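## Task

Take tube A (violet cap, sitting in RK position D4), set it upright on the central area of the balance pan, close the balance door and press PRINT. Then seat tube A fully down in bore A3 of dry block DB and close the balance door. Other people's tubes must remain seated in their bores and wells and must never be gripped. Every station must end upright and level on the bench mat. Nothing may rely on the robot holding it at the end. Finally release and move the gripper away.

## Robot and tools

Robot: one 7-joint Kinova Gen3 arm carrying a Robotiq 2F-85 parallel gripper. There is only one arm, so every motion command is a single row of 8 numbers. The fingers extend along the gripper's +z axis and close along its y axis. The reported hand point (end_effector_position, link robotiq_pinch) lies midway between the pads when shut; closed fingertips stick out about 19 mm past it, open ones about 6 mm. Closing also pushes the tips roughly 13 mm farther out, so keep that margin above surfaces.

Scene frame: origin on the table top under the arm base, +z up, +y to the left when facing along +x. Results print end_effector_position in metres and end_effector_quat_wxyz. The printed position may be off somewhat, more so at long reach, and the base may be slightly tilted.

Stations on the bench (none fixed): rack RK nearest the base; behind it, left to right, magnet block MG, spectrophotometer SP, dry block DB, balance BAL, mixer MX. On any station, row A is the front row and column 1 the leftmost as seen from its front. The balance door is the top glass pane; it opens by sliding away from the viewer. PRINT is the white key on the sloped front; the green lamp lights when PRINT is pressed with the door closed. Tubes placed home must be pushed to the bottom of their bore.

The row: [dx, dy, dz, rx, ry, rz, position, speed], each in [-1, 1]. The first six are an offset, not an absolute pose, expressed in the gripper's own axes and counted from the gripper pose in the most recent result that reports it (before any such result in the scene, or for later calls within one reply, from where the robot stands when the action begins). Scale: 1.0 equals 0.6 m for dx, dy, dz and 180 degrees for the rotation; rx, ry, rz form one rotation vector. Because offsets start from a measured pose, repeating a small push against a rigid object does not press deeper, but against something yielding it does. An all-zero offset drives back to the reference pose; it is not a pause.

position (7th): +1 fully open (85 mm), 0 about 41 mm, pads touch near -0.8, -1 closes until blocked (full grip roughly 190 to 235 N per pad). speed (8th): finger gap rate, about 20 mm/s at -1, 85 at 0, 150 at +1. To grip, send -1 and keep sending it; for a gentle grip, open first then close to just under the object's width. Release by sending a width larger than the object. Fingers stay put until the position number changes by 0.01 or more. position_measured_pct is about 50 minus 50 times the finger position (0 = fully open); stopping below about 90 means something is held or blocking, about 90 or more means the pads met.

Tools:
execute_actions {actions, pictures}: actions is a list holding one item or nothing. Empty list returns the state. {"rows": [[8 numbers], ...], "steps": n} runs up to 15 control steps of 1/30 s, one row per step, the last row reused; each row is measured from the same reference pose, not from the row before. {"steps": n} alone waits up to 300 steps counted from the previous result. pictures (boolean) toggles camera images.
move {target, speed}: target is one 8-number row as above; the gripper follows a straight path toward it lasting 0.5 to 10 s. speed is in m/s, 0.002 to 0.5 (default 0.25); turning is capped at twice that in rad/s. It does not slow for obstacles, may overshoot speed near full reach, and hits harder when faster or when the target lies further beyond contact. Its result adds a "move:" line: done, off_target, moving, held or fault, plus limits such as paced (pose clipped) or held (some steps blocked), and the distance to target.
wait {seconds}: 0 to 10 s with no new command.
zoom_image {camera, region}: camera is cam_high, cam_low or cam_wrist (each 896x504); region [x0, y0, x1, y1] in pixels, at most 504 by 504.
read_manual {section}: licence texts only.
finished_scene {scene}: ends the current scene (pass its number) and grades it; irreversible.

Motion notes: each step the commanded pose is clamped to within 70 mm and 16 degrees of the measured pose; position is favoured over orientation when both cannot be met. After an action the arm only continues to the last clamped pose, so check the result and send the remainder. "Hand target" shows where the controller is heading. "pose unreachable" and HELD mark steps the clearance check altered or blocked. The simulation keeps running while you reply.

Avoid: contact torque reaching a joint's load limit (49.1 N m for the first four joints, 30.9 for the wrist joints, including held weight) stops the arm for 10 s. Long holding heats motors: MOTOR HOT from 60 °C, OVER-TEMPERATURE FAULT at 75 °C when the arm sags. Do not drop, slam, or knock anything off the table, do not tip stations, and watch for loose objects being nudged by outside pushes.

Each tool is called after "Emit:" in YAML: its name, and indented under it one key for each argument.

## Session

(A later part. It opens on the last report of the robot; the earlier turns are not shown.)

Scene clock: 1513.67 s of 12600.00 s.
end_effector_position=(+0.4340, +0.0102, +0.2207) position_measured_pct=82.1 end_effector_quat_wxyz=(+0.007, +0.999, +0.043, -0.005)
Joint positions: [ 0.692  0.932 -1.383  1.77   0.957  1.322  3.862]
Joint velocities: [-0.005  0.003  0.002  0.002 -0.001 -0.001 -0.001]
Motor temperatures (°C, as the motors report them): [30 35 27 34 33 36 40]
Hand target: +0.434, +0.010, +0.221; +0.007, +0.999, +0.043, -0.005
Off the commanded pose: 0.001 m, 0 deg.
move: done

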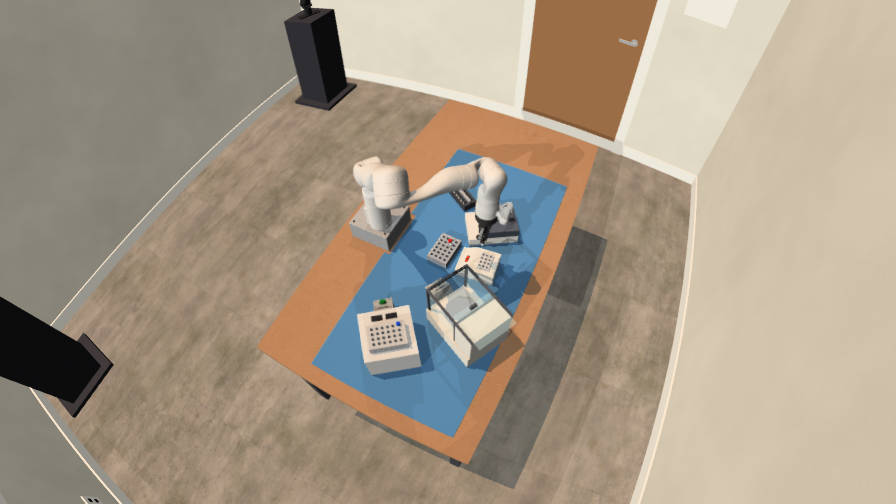

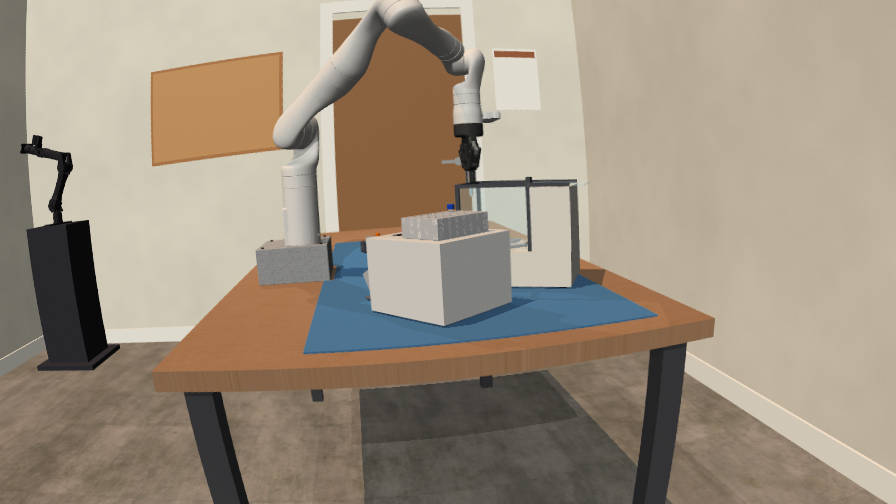

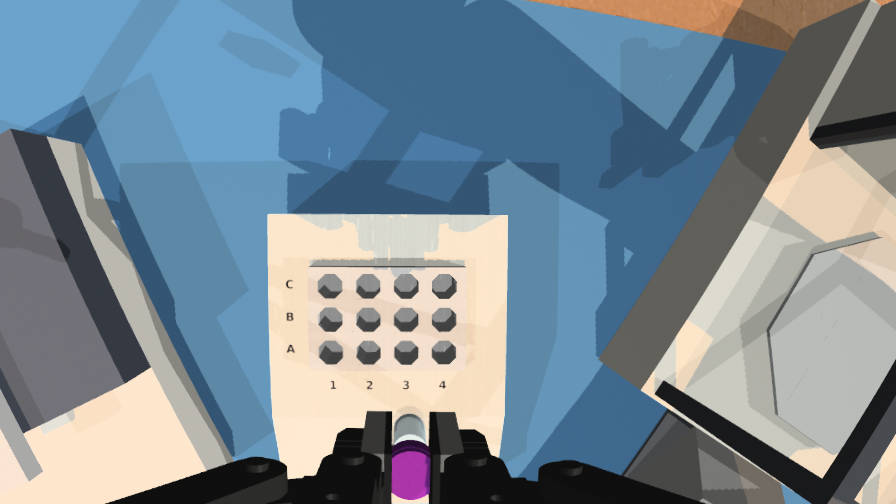

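Emit:
move:
  target: [0.004,-0.003,0.118,0,0,0,-0.75,-0.5]
  speed: 0.05

Emit:
zoom_image:
  camera: "cam_wrist"
  region: [250,250,600,504]

Scene clock: 1522.60 s of 12600.00 s.
end_effector_position=(+0.4358, +0.0112, +0.1501) position_measured_pct=82.1 end_effector_quat_wxyz=(+0.007, +0.999, +0.043, -0.005)
Joint positions: [ 0.649  1.038 -1.281  1.833  1.091  1.211  3.78 ]
Joint velocities: [-0.002  0.003  0.001  0.     0.002 -0.002 -0.001]
Motor temperatures (°C, as the motors report them): [30 35 27 34 33 36 40]
Hand target: +0.436, +0.011, +0.150; +0.007, +0.999, +0.043, -0.005
Off the commanded pose: 0.000 m, 0 deg.
move: done

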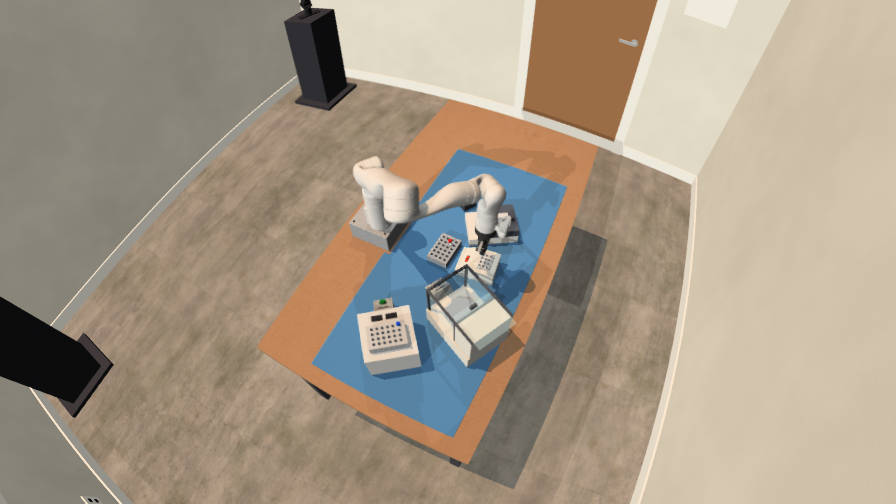

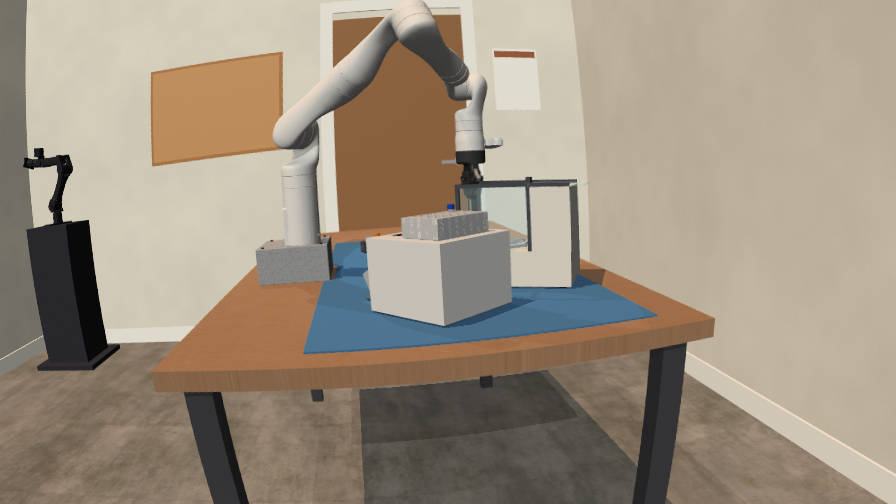

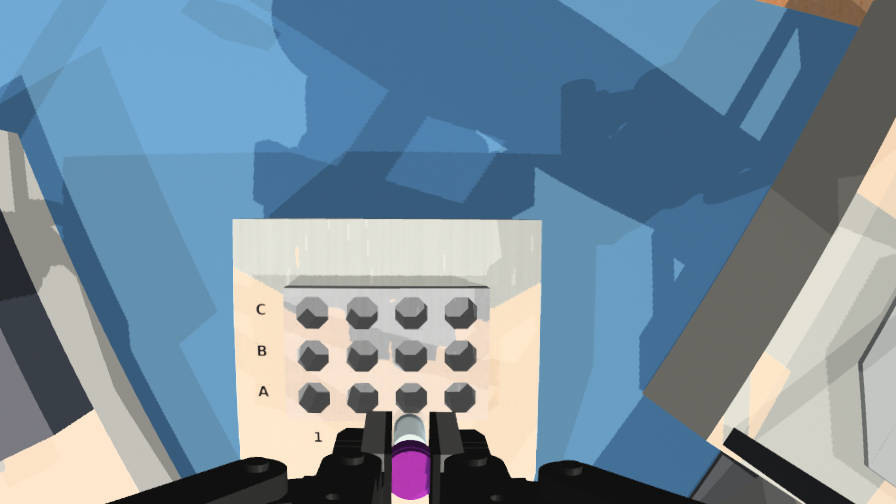

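Region (250, 250, 600, 504) of cam_wrist's 896x504 image, scaled by 1.440; it fills the top 366 rows of this view, and the rest is white.

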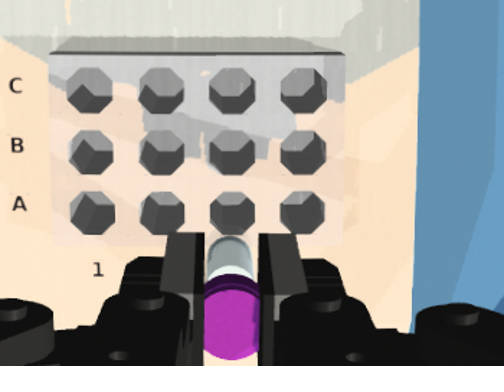

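Emit:
move:
  target: [0,0,0.045,0,0,0,-0.75,-0.5]
  speed: 0.01

Scene clock: 1529.40 s of 12600.00 s.
end_effector_position=(+0.4356, +0.0108, +0.1232) position_measured_pct=82.1 end_effector_quat_wxyz=(+0.007, +0.999, +0.043, -0.005)
Joint positions: [ 0.634  1.081 -1.24   1.85   1.147  1.172  3.75 ]
Joint velocities: [-0.001  0.002  0.001  0.001  0.003 -0.003 -0.001]
Motor temperatures (°C, as the motors report them): [30 35 27 34 33 36 40]
Hand target: +0.436, +0.011, +0.123; +0.007, +0.999, +0.043, -0.005
Off the commanded pose: 0.000 m, 0 deg.
move: done

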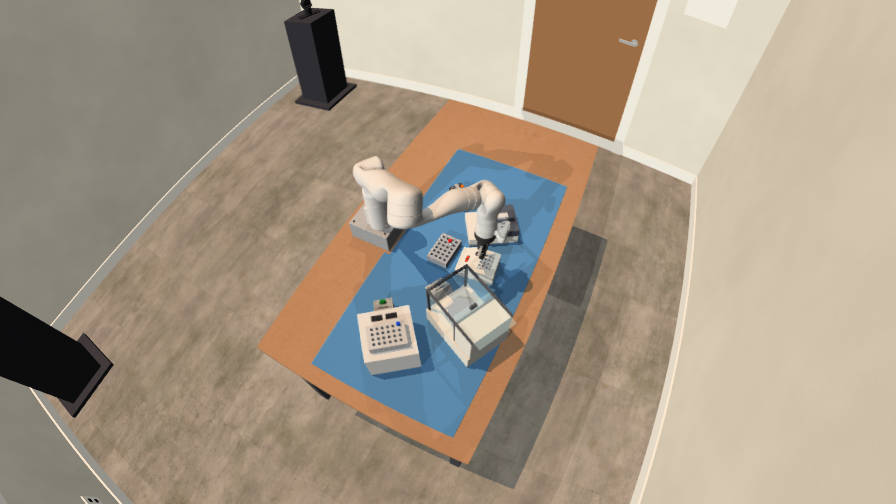

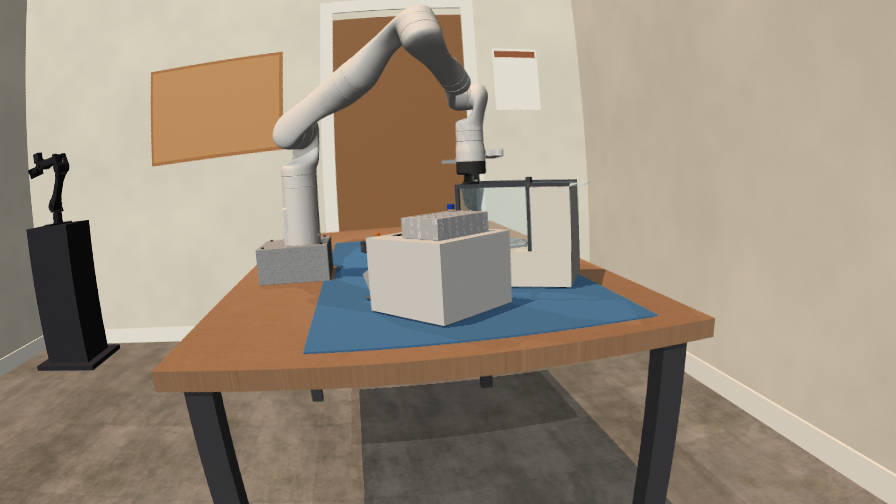

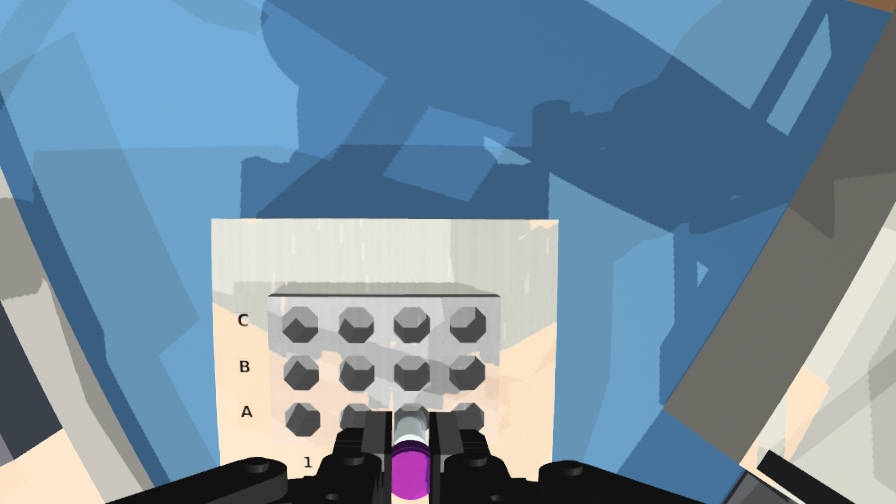

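Emit:
move:
  target: [0,0,0.025,0,0,0,-0.75,-0.5]
  speed: 0.008

Scene clock: 1533.73 s of 12600.00 s.
end_effector_position=(+0.4354, +0.0102, +0.1083) position_measured_pct=82.1 end_effector_quat_wxyz=(+0.008, +0.999, +0.043, -0.005)
Joint positions: [ 0.626  1.106 -1.218  1.857  1.179  1.153  3.733]
Joint velocities: [-0.     0.002  0.003  0.003  0.003 -0.001 -0.001]
Motor temperatures (°C, as the motors report them): [30 35 27 34 33 36 40]
Hand target: +0.436, +0.011, +0.108; +0.007, +0.999, +0.043, -0.005
Off the commanded pose: 0.000 m, 0 deg.
move: done

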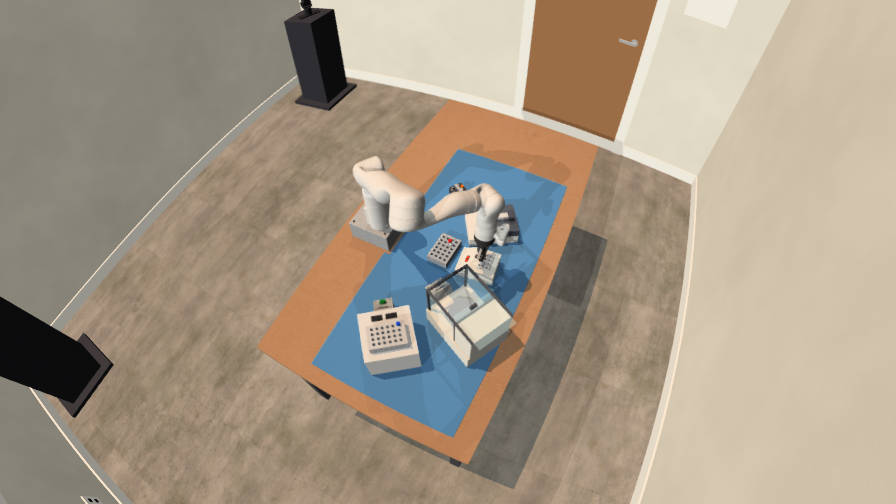

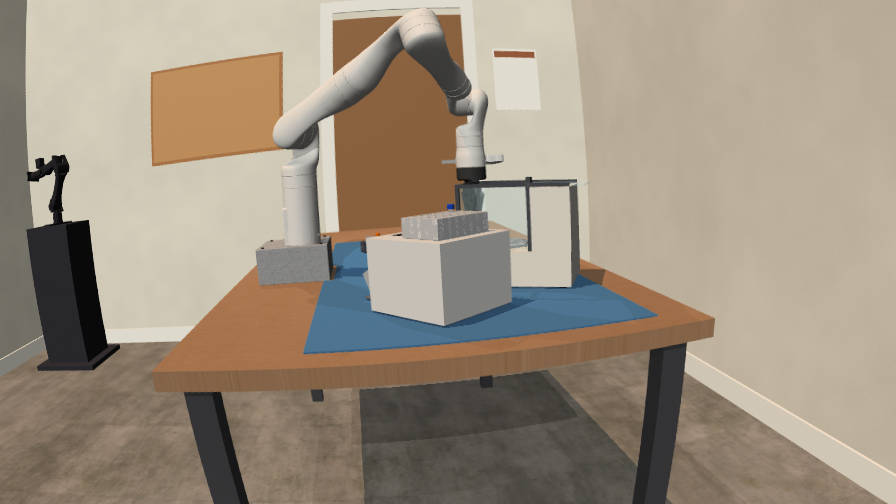

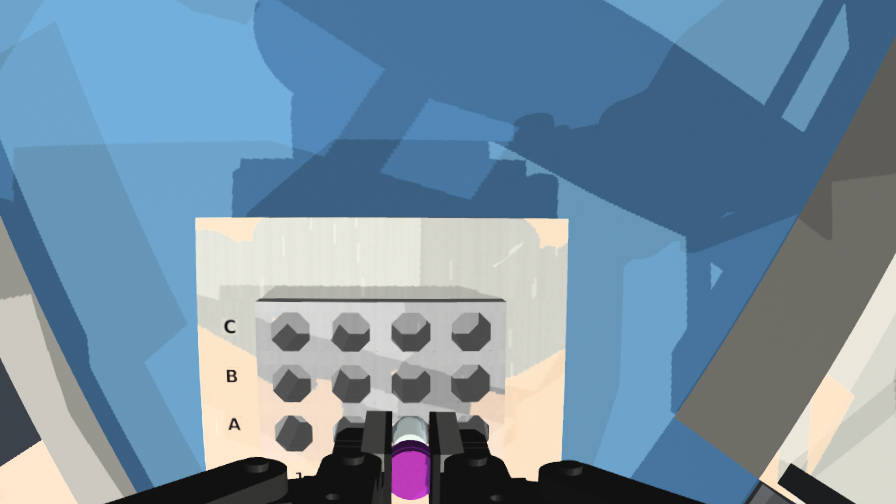

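Emit:
move:
  target: [0,0,0.017,0,0,0,-0.75,-0.5]
  speed: 0.008

Emit:
move:
  target: [0,0,0,0,0,0,-0.55,-0.5]

Scene clock: 1538.30 s of 12600.00 s.
end_effector_position=(+0.4352, +0.0099, +0.0981) position_measured_pct=82.1 end_effector_quat_wxyz=(+0.008, +0.999, +0.043, -0.005)
Joint positions: [ 0.62   1.122 -1.203  1.861  1.201  1.14   3.721]
Joint velocities: [-0.001  0.002  0.001  0.    -0.    -0.001 -0.   ]
Motor temperatures (°C, as the motors report them): [30 35 27 33 33 36 40]
Hand target: +0.435, +0.010, +0.098; +0.008, +0.999, +0.043, -0.005
Off the commanded pose: 0.000 m, 0 deg.
move: done

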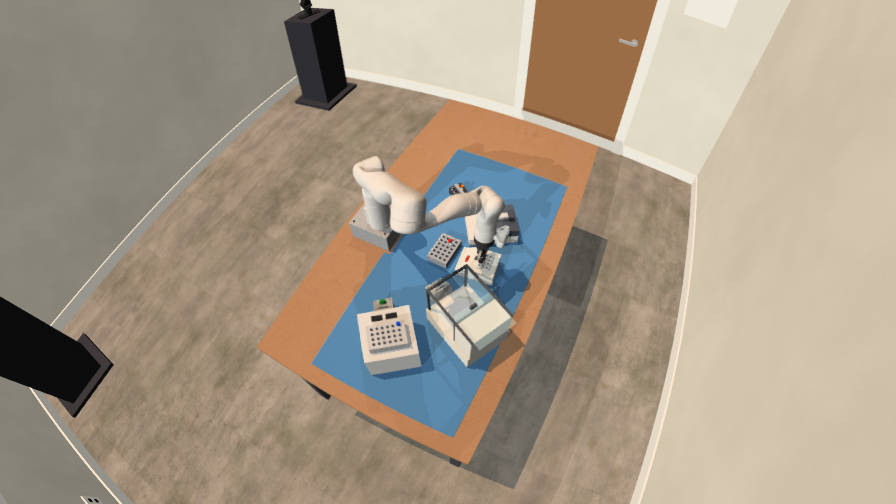

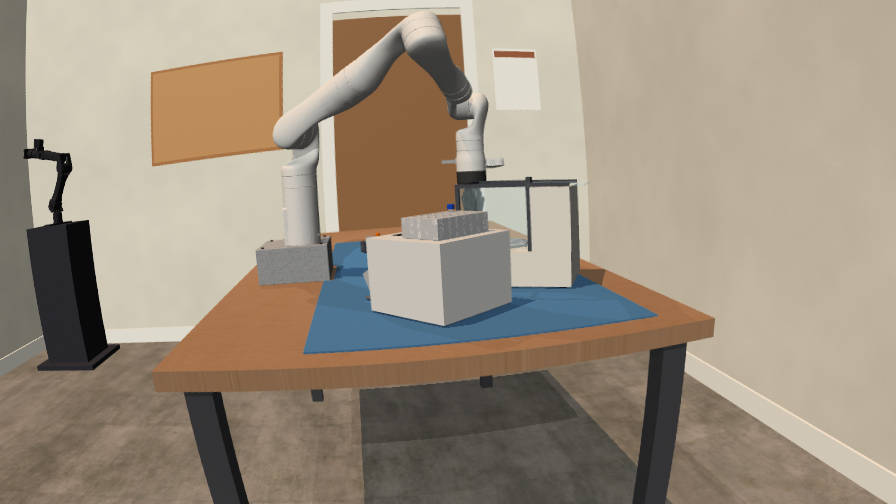

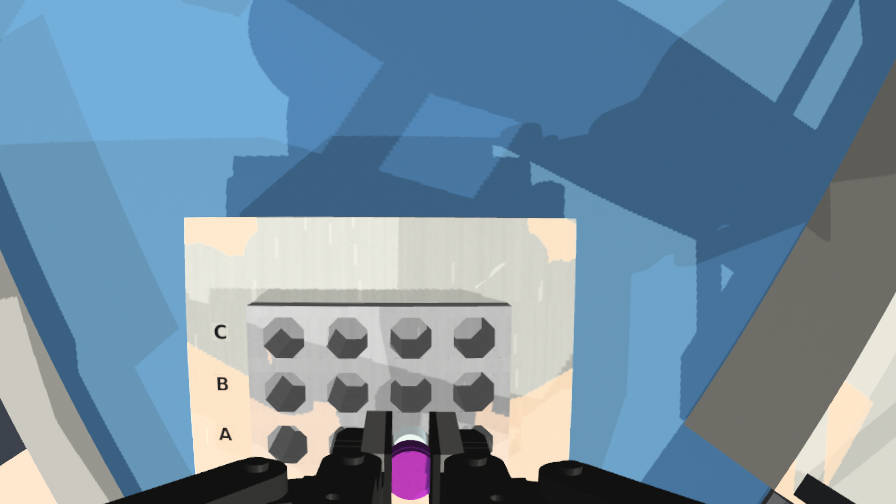

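Scene clock: 1538.80 s of 12600.00 s.
end_effector_position=(+0.4352, +0.0098, +0.0981) position_measured_pct=77.8 end_effector_quat_wxyz=(+0.008, +0.999, +0.043, -0.005)
Joint positions: [ 0.621  1.122 -1.203  1.861  1.201  1.14   3.721]
Joint velocities: [ 0.    -0.     0.002 -0.001 -0.001 -0.002 -0.   ]
Motor temperatures (°C, as the motors report them): [30 35 27 33 33 36 40]
Hand target: +0.435, +0.010, +0.098; +0.008, +0.999, +0.043, -0.005
Off the commanded pose: 0.000 m, 0 deg.
move: done

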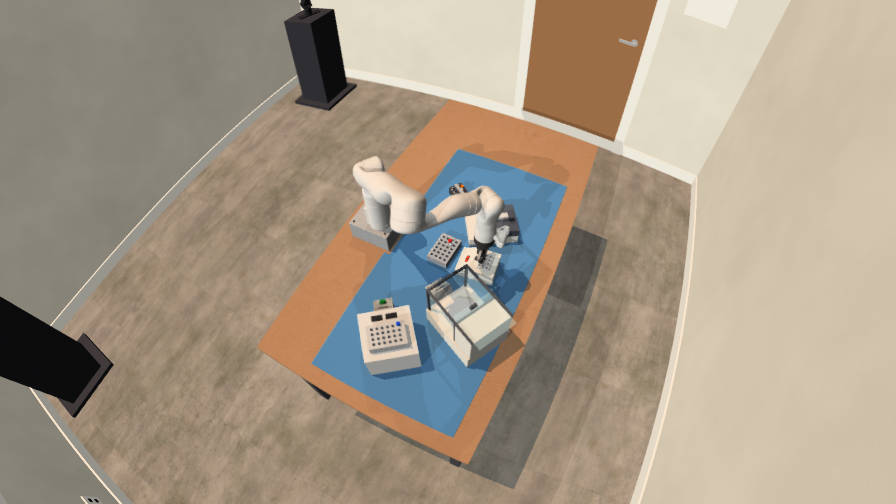

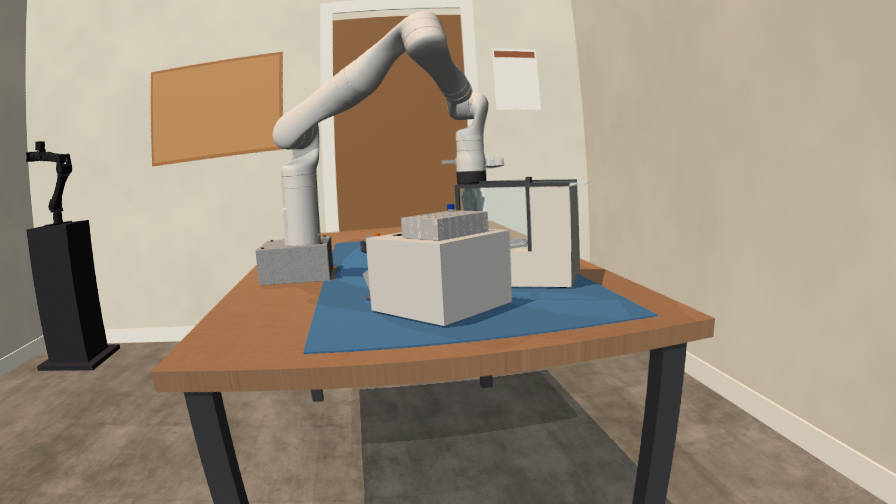

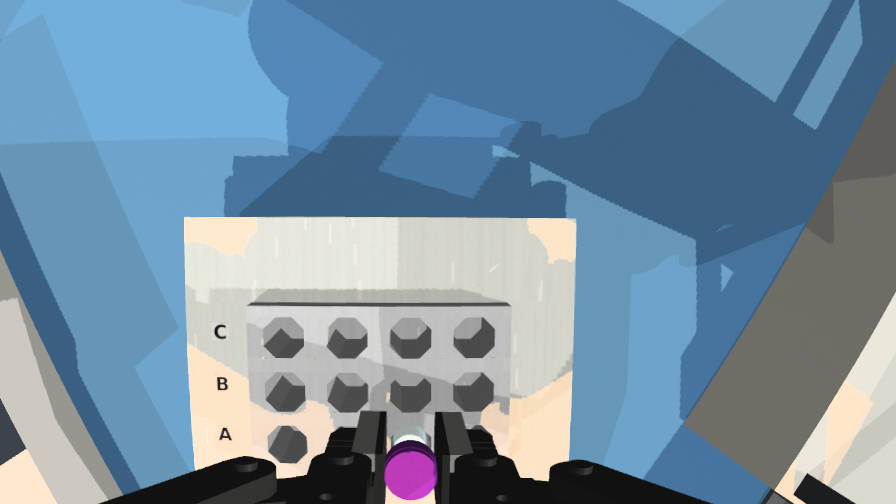

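Lift, close, and push.

Emit:
move:
  target: [0,0,-0.06,0,0,0,-0.55,-0.5]
  speed: 0.04

Emit:
move:
  target: [0,0,0.02,0,0,0,-0.85,0]
  speed: 0.02

Scene clock: 1542.77 s of 12600.00 s.
end_effector_position=(+0.4354, +0.0105, +0.1339) position_measured_pct=77.8 end_effector_quat_wxyz=(+0.008, +0.999, +0.043, -0.005)
Joint positions: [ 0.64   1.064 -1.257  1.844  1.125  1.189  3.762]
Joint velocities: [ 0.002 -0.003 -0.003 -0.002 -0.003  0.     0.001]
Motor temperatures (°C, as the motors report them): [30 35 27 33 33 36 40]
Hand target: +0.435, +0.010, +0.134; +0.008, +0.999, +0.043, -0.005
Off the commanded pose: 0.000 m, 0 deg.
move: done

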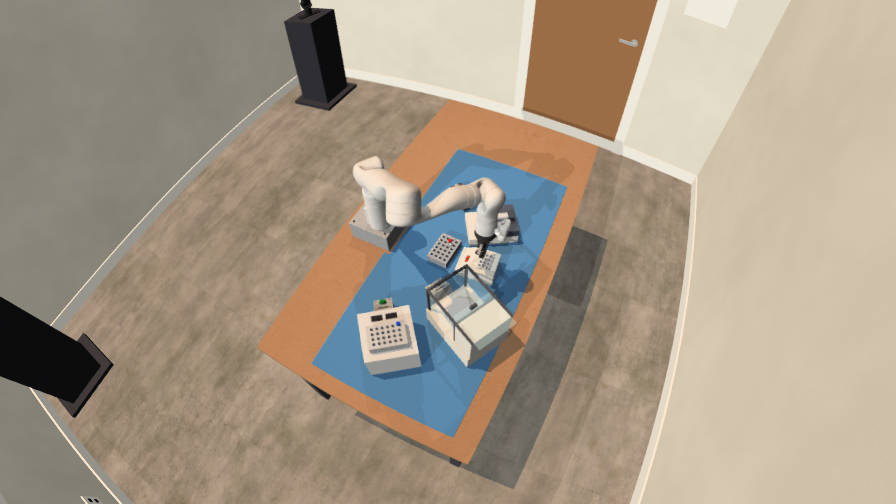

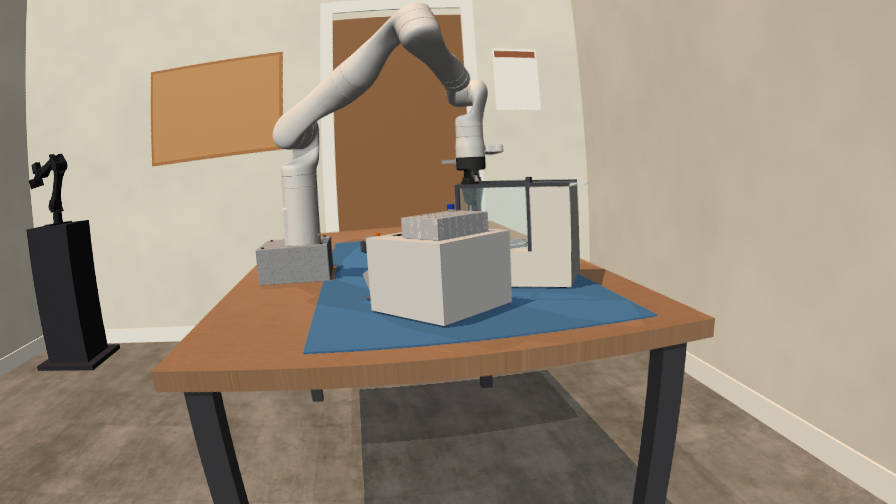

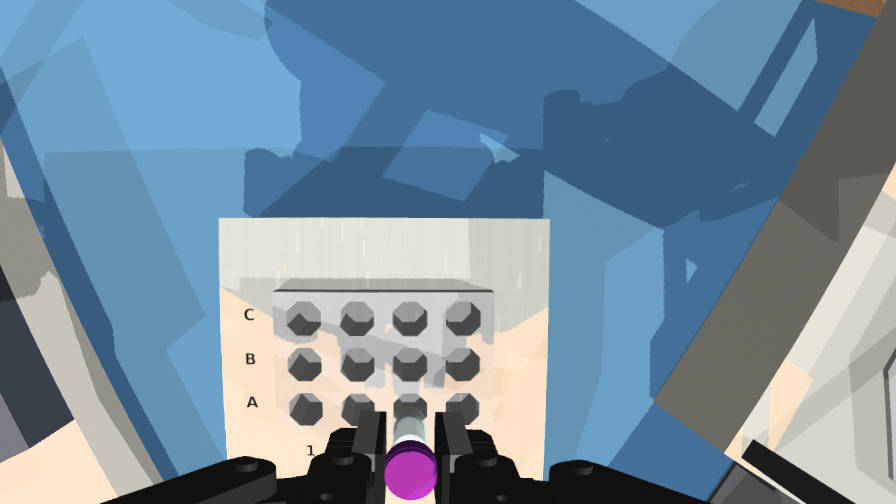

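Scene clock: 1543.63 s of 12600.00 s.
end_effector_position=(+0.4354, +0.0102, +0.1220) position_measured_pct=83.3 end_effector_quat_wxyz=(+0.008, +0.999, +0.043, -0.005)
Joint positions: [ 0.634  1.083 -1.239  1.851  1.15   1.172  3.748]
Joint velocities: [-0.001  0.002  0.     0.002  0.002 -0.001 -0.002]
Motor temperatures (°C, as the motors report them): [30 35 27 33 33 36 40]
Hand target: +0.435, +0.010, +0.122; +0.008, +0.999, +0.043, -0.005
Off the commanded pose: 0.000 m, 0 deg.
move: done

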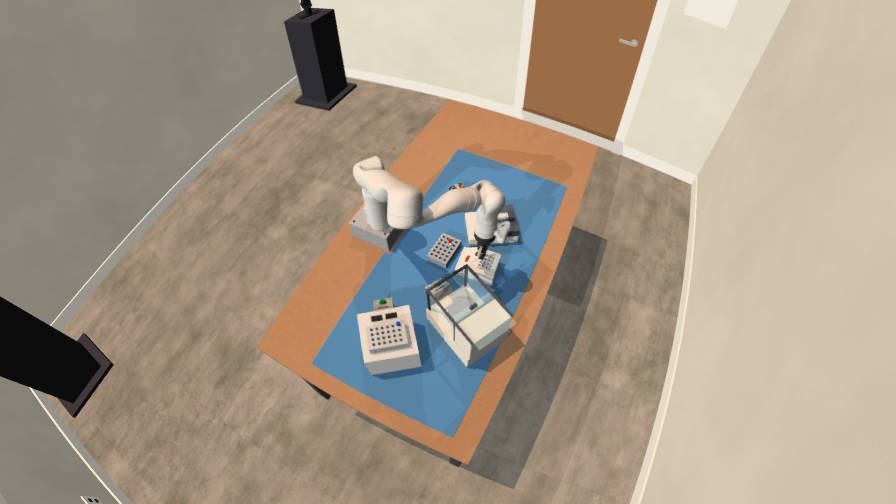

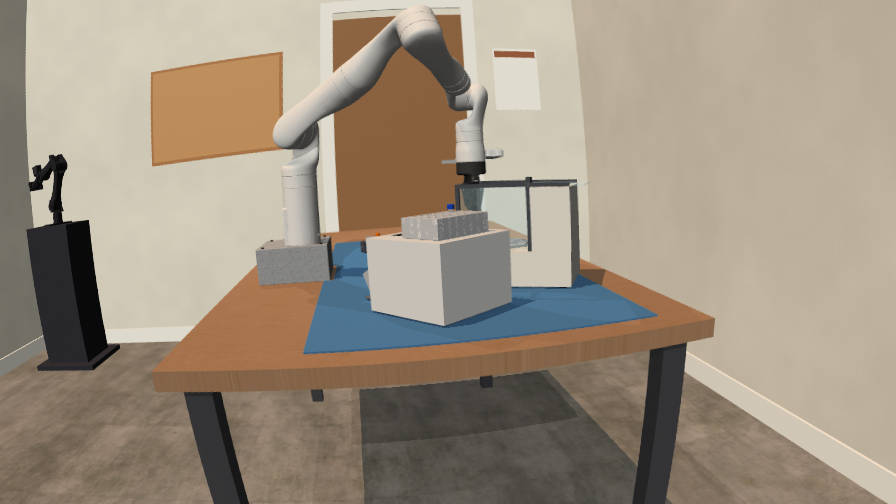

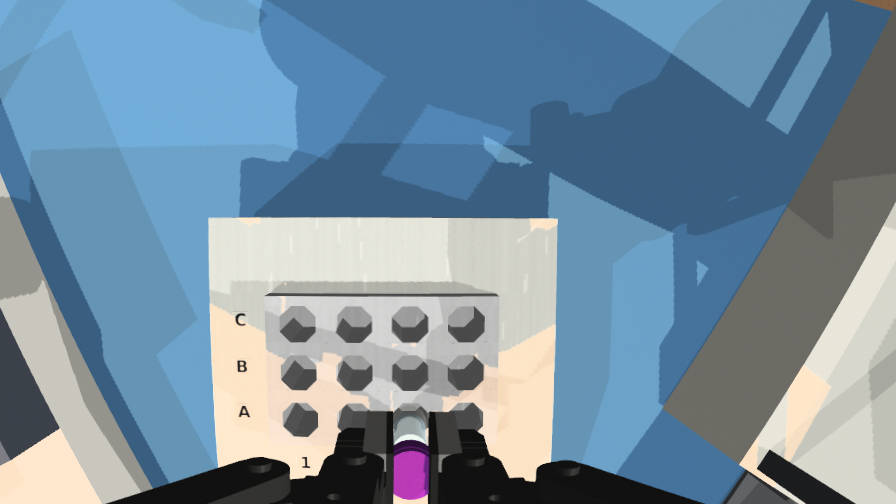

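Emit:
move:
  target: [0,0,0.04,0,0,0,-0.85,0]
  speed: 0.008

Emit:
move:
  target: [0,0,0,0,0,0,-0.3,-0.5]

Emit:
move:
  target: [0,0,-0.07,0,0,0,-0.3,-0.5]
  speed: 0.04

Scene clock: 1554.03 s of 12600.00 s.
end_effector_position=(+0.4352, +0.0098, +0.0981) position_measured_pct=83.3 end_effector_quat_wxyz=(+0.008, +0.999, +0.043, -0.005)
Joint positions: [ 0.62   1.122 -1.202  1.861  1.201  1.14   3.722]
Joint velocities: [-0.001  0.001  0.     0.001  0.001 -0.001 -0.001]
Motor temperatures (°C, as the motors report them): [30 35 27 33 33 36 40]
Hand target: +0.435, +0.010, +0.098; +0.008, +0.999, +0.043, -0.005
Off the commanded pose: 0.000 m, 0 deg.
move: done

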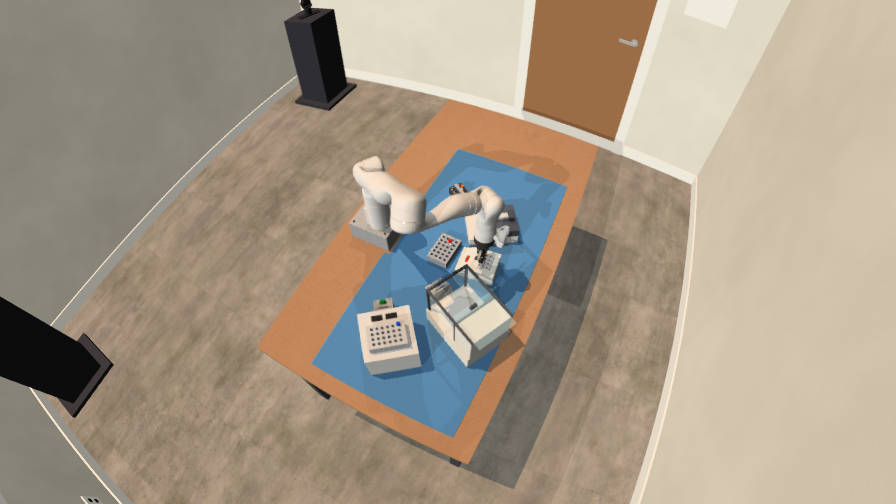

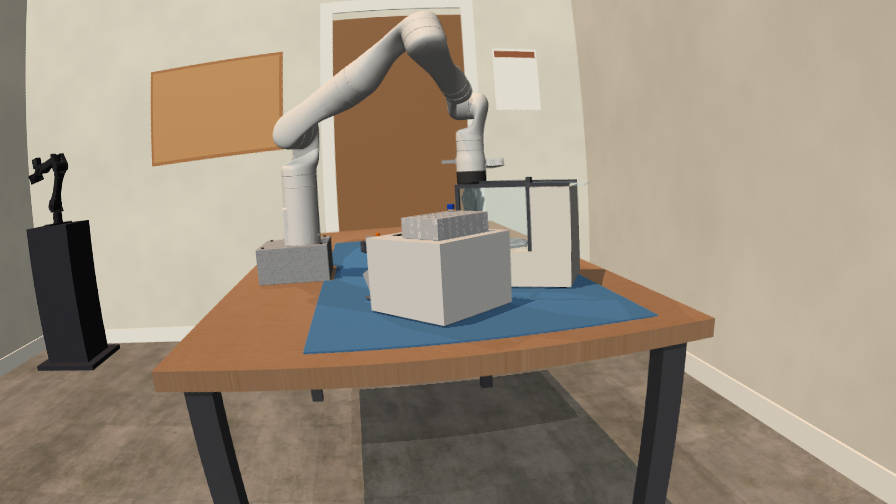

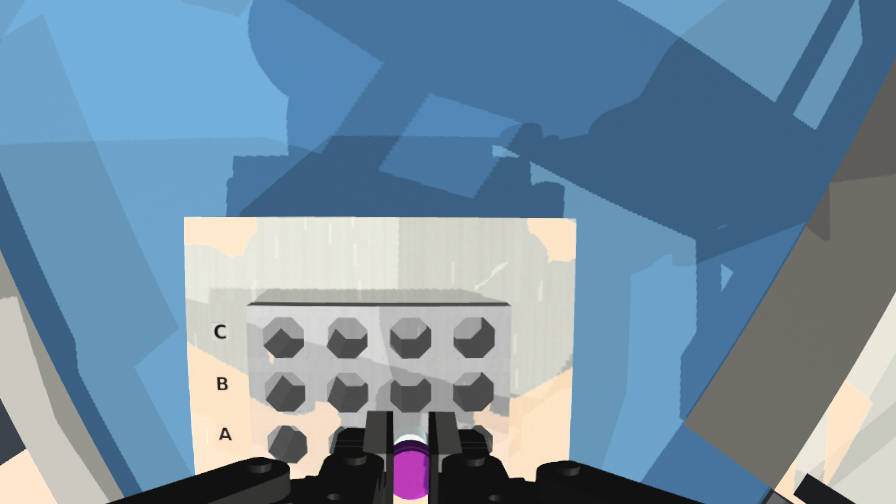

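Scene clock: 1554.70 s of 12600.00 s.
end_effector_position=(+0.4352, +0.0098, +0.0981) position_measured_pct=65.1 end_effector_quat_wxyz=(+0.008, +0.999, +0.043, -0.005)
Joint positions: [ 0.62   1.122 -1.202  1.861  1.201  1.14   3.722]
Joint velocities: [-0.     0.    -0.    -0.001  0.    -0.001  0.001]
Motor temperatures (°C, as the motors report them): [30 35 27 33 33 36 40]
Hand target: +0.435, +0.010, +0.098; +0.008, +0.999, +0.043, -0.005
Off the commanded pose: 0.000 m, 0 deg.
move: done

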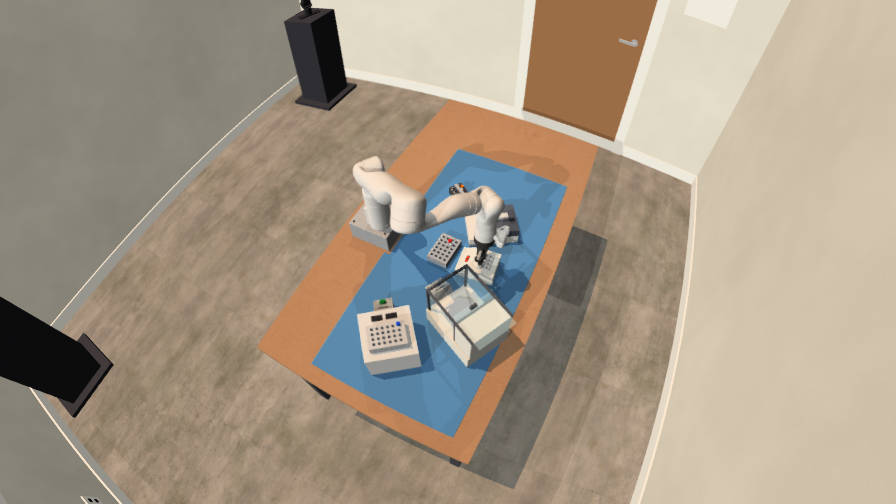

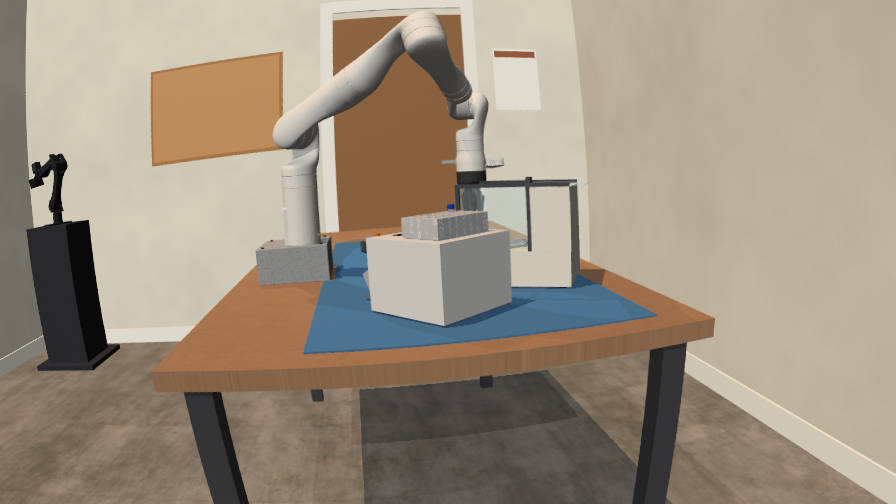

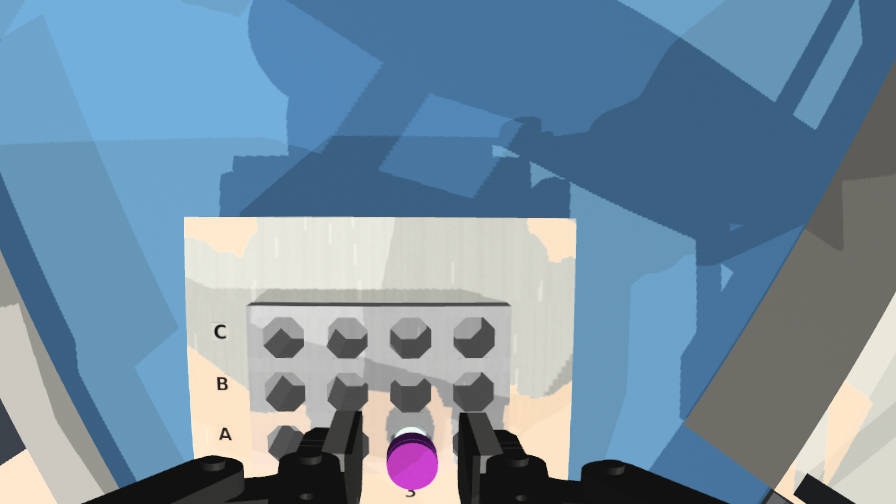

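Scene clock: 1556.03 s of 12600.00 s.
end_effector_position=(+0.4355, +0.0105, +0.1399) position_measured_pct=65.1 end_effector_quat_wxyz=(+0.008, +0.999, +0.043, -0.005)
Joint positions: [ 0.643  1.054 -1.266  1.84   1.112  1.197  3.769]
Joint velocities: [ 0.002 -0.003 -0.002 -0.001 -0.002  0.002  0.002]
Motor temperatures (°C, as the motors report them): [30 35 27 33 33 36 40]
Hand target: +0.435, +0.010, +0.140; +0.008, +0.999, +0.043, -0.005
Off the commanded pose: 0.000 m, 0 deg.
move: done

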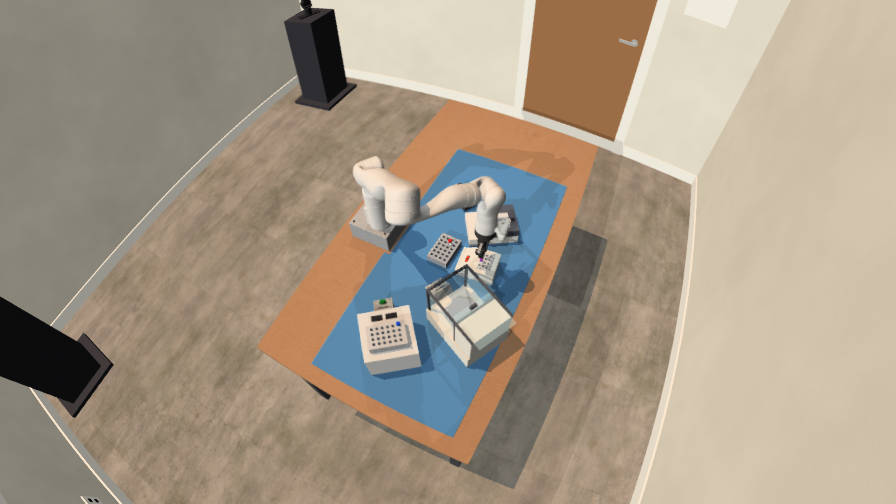

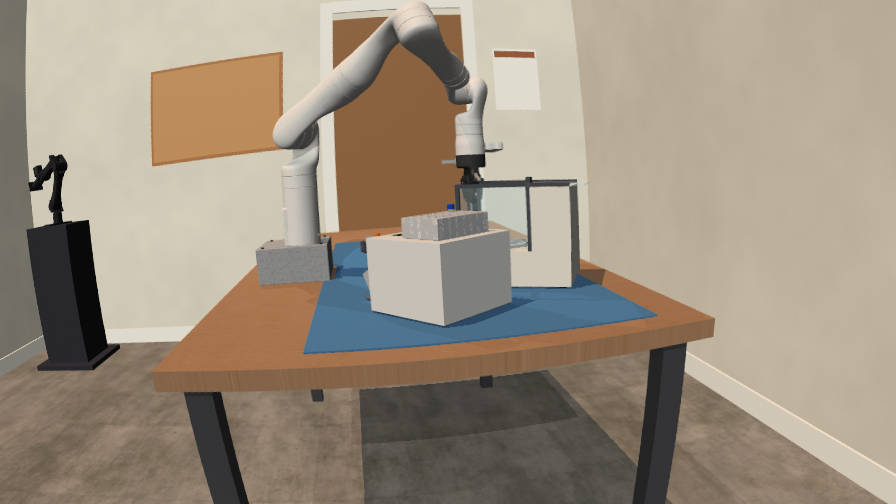

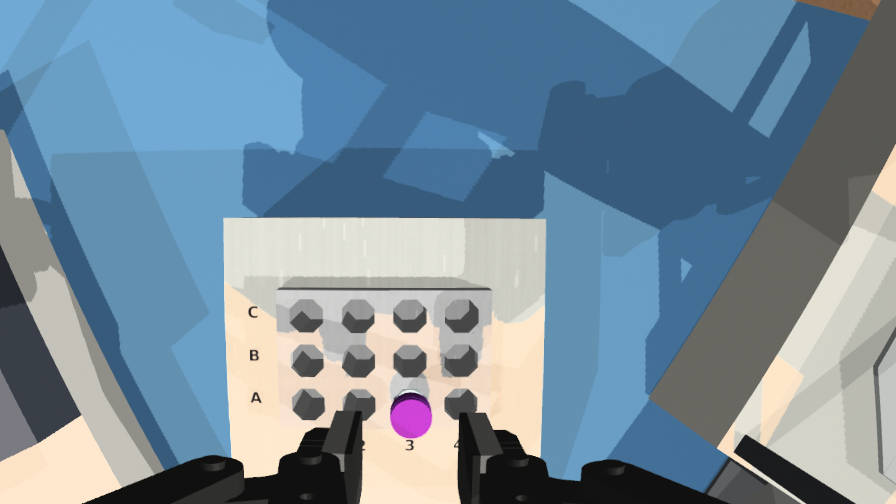

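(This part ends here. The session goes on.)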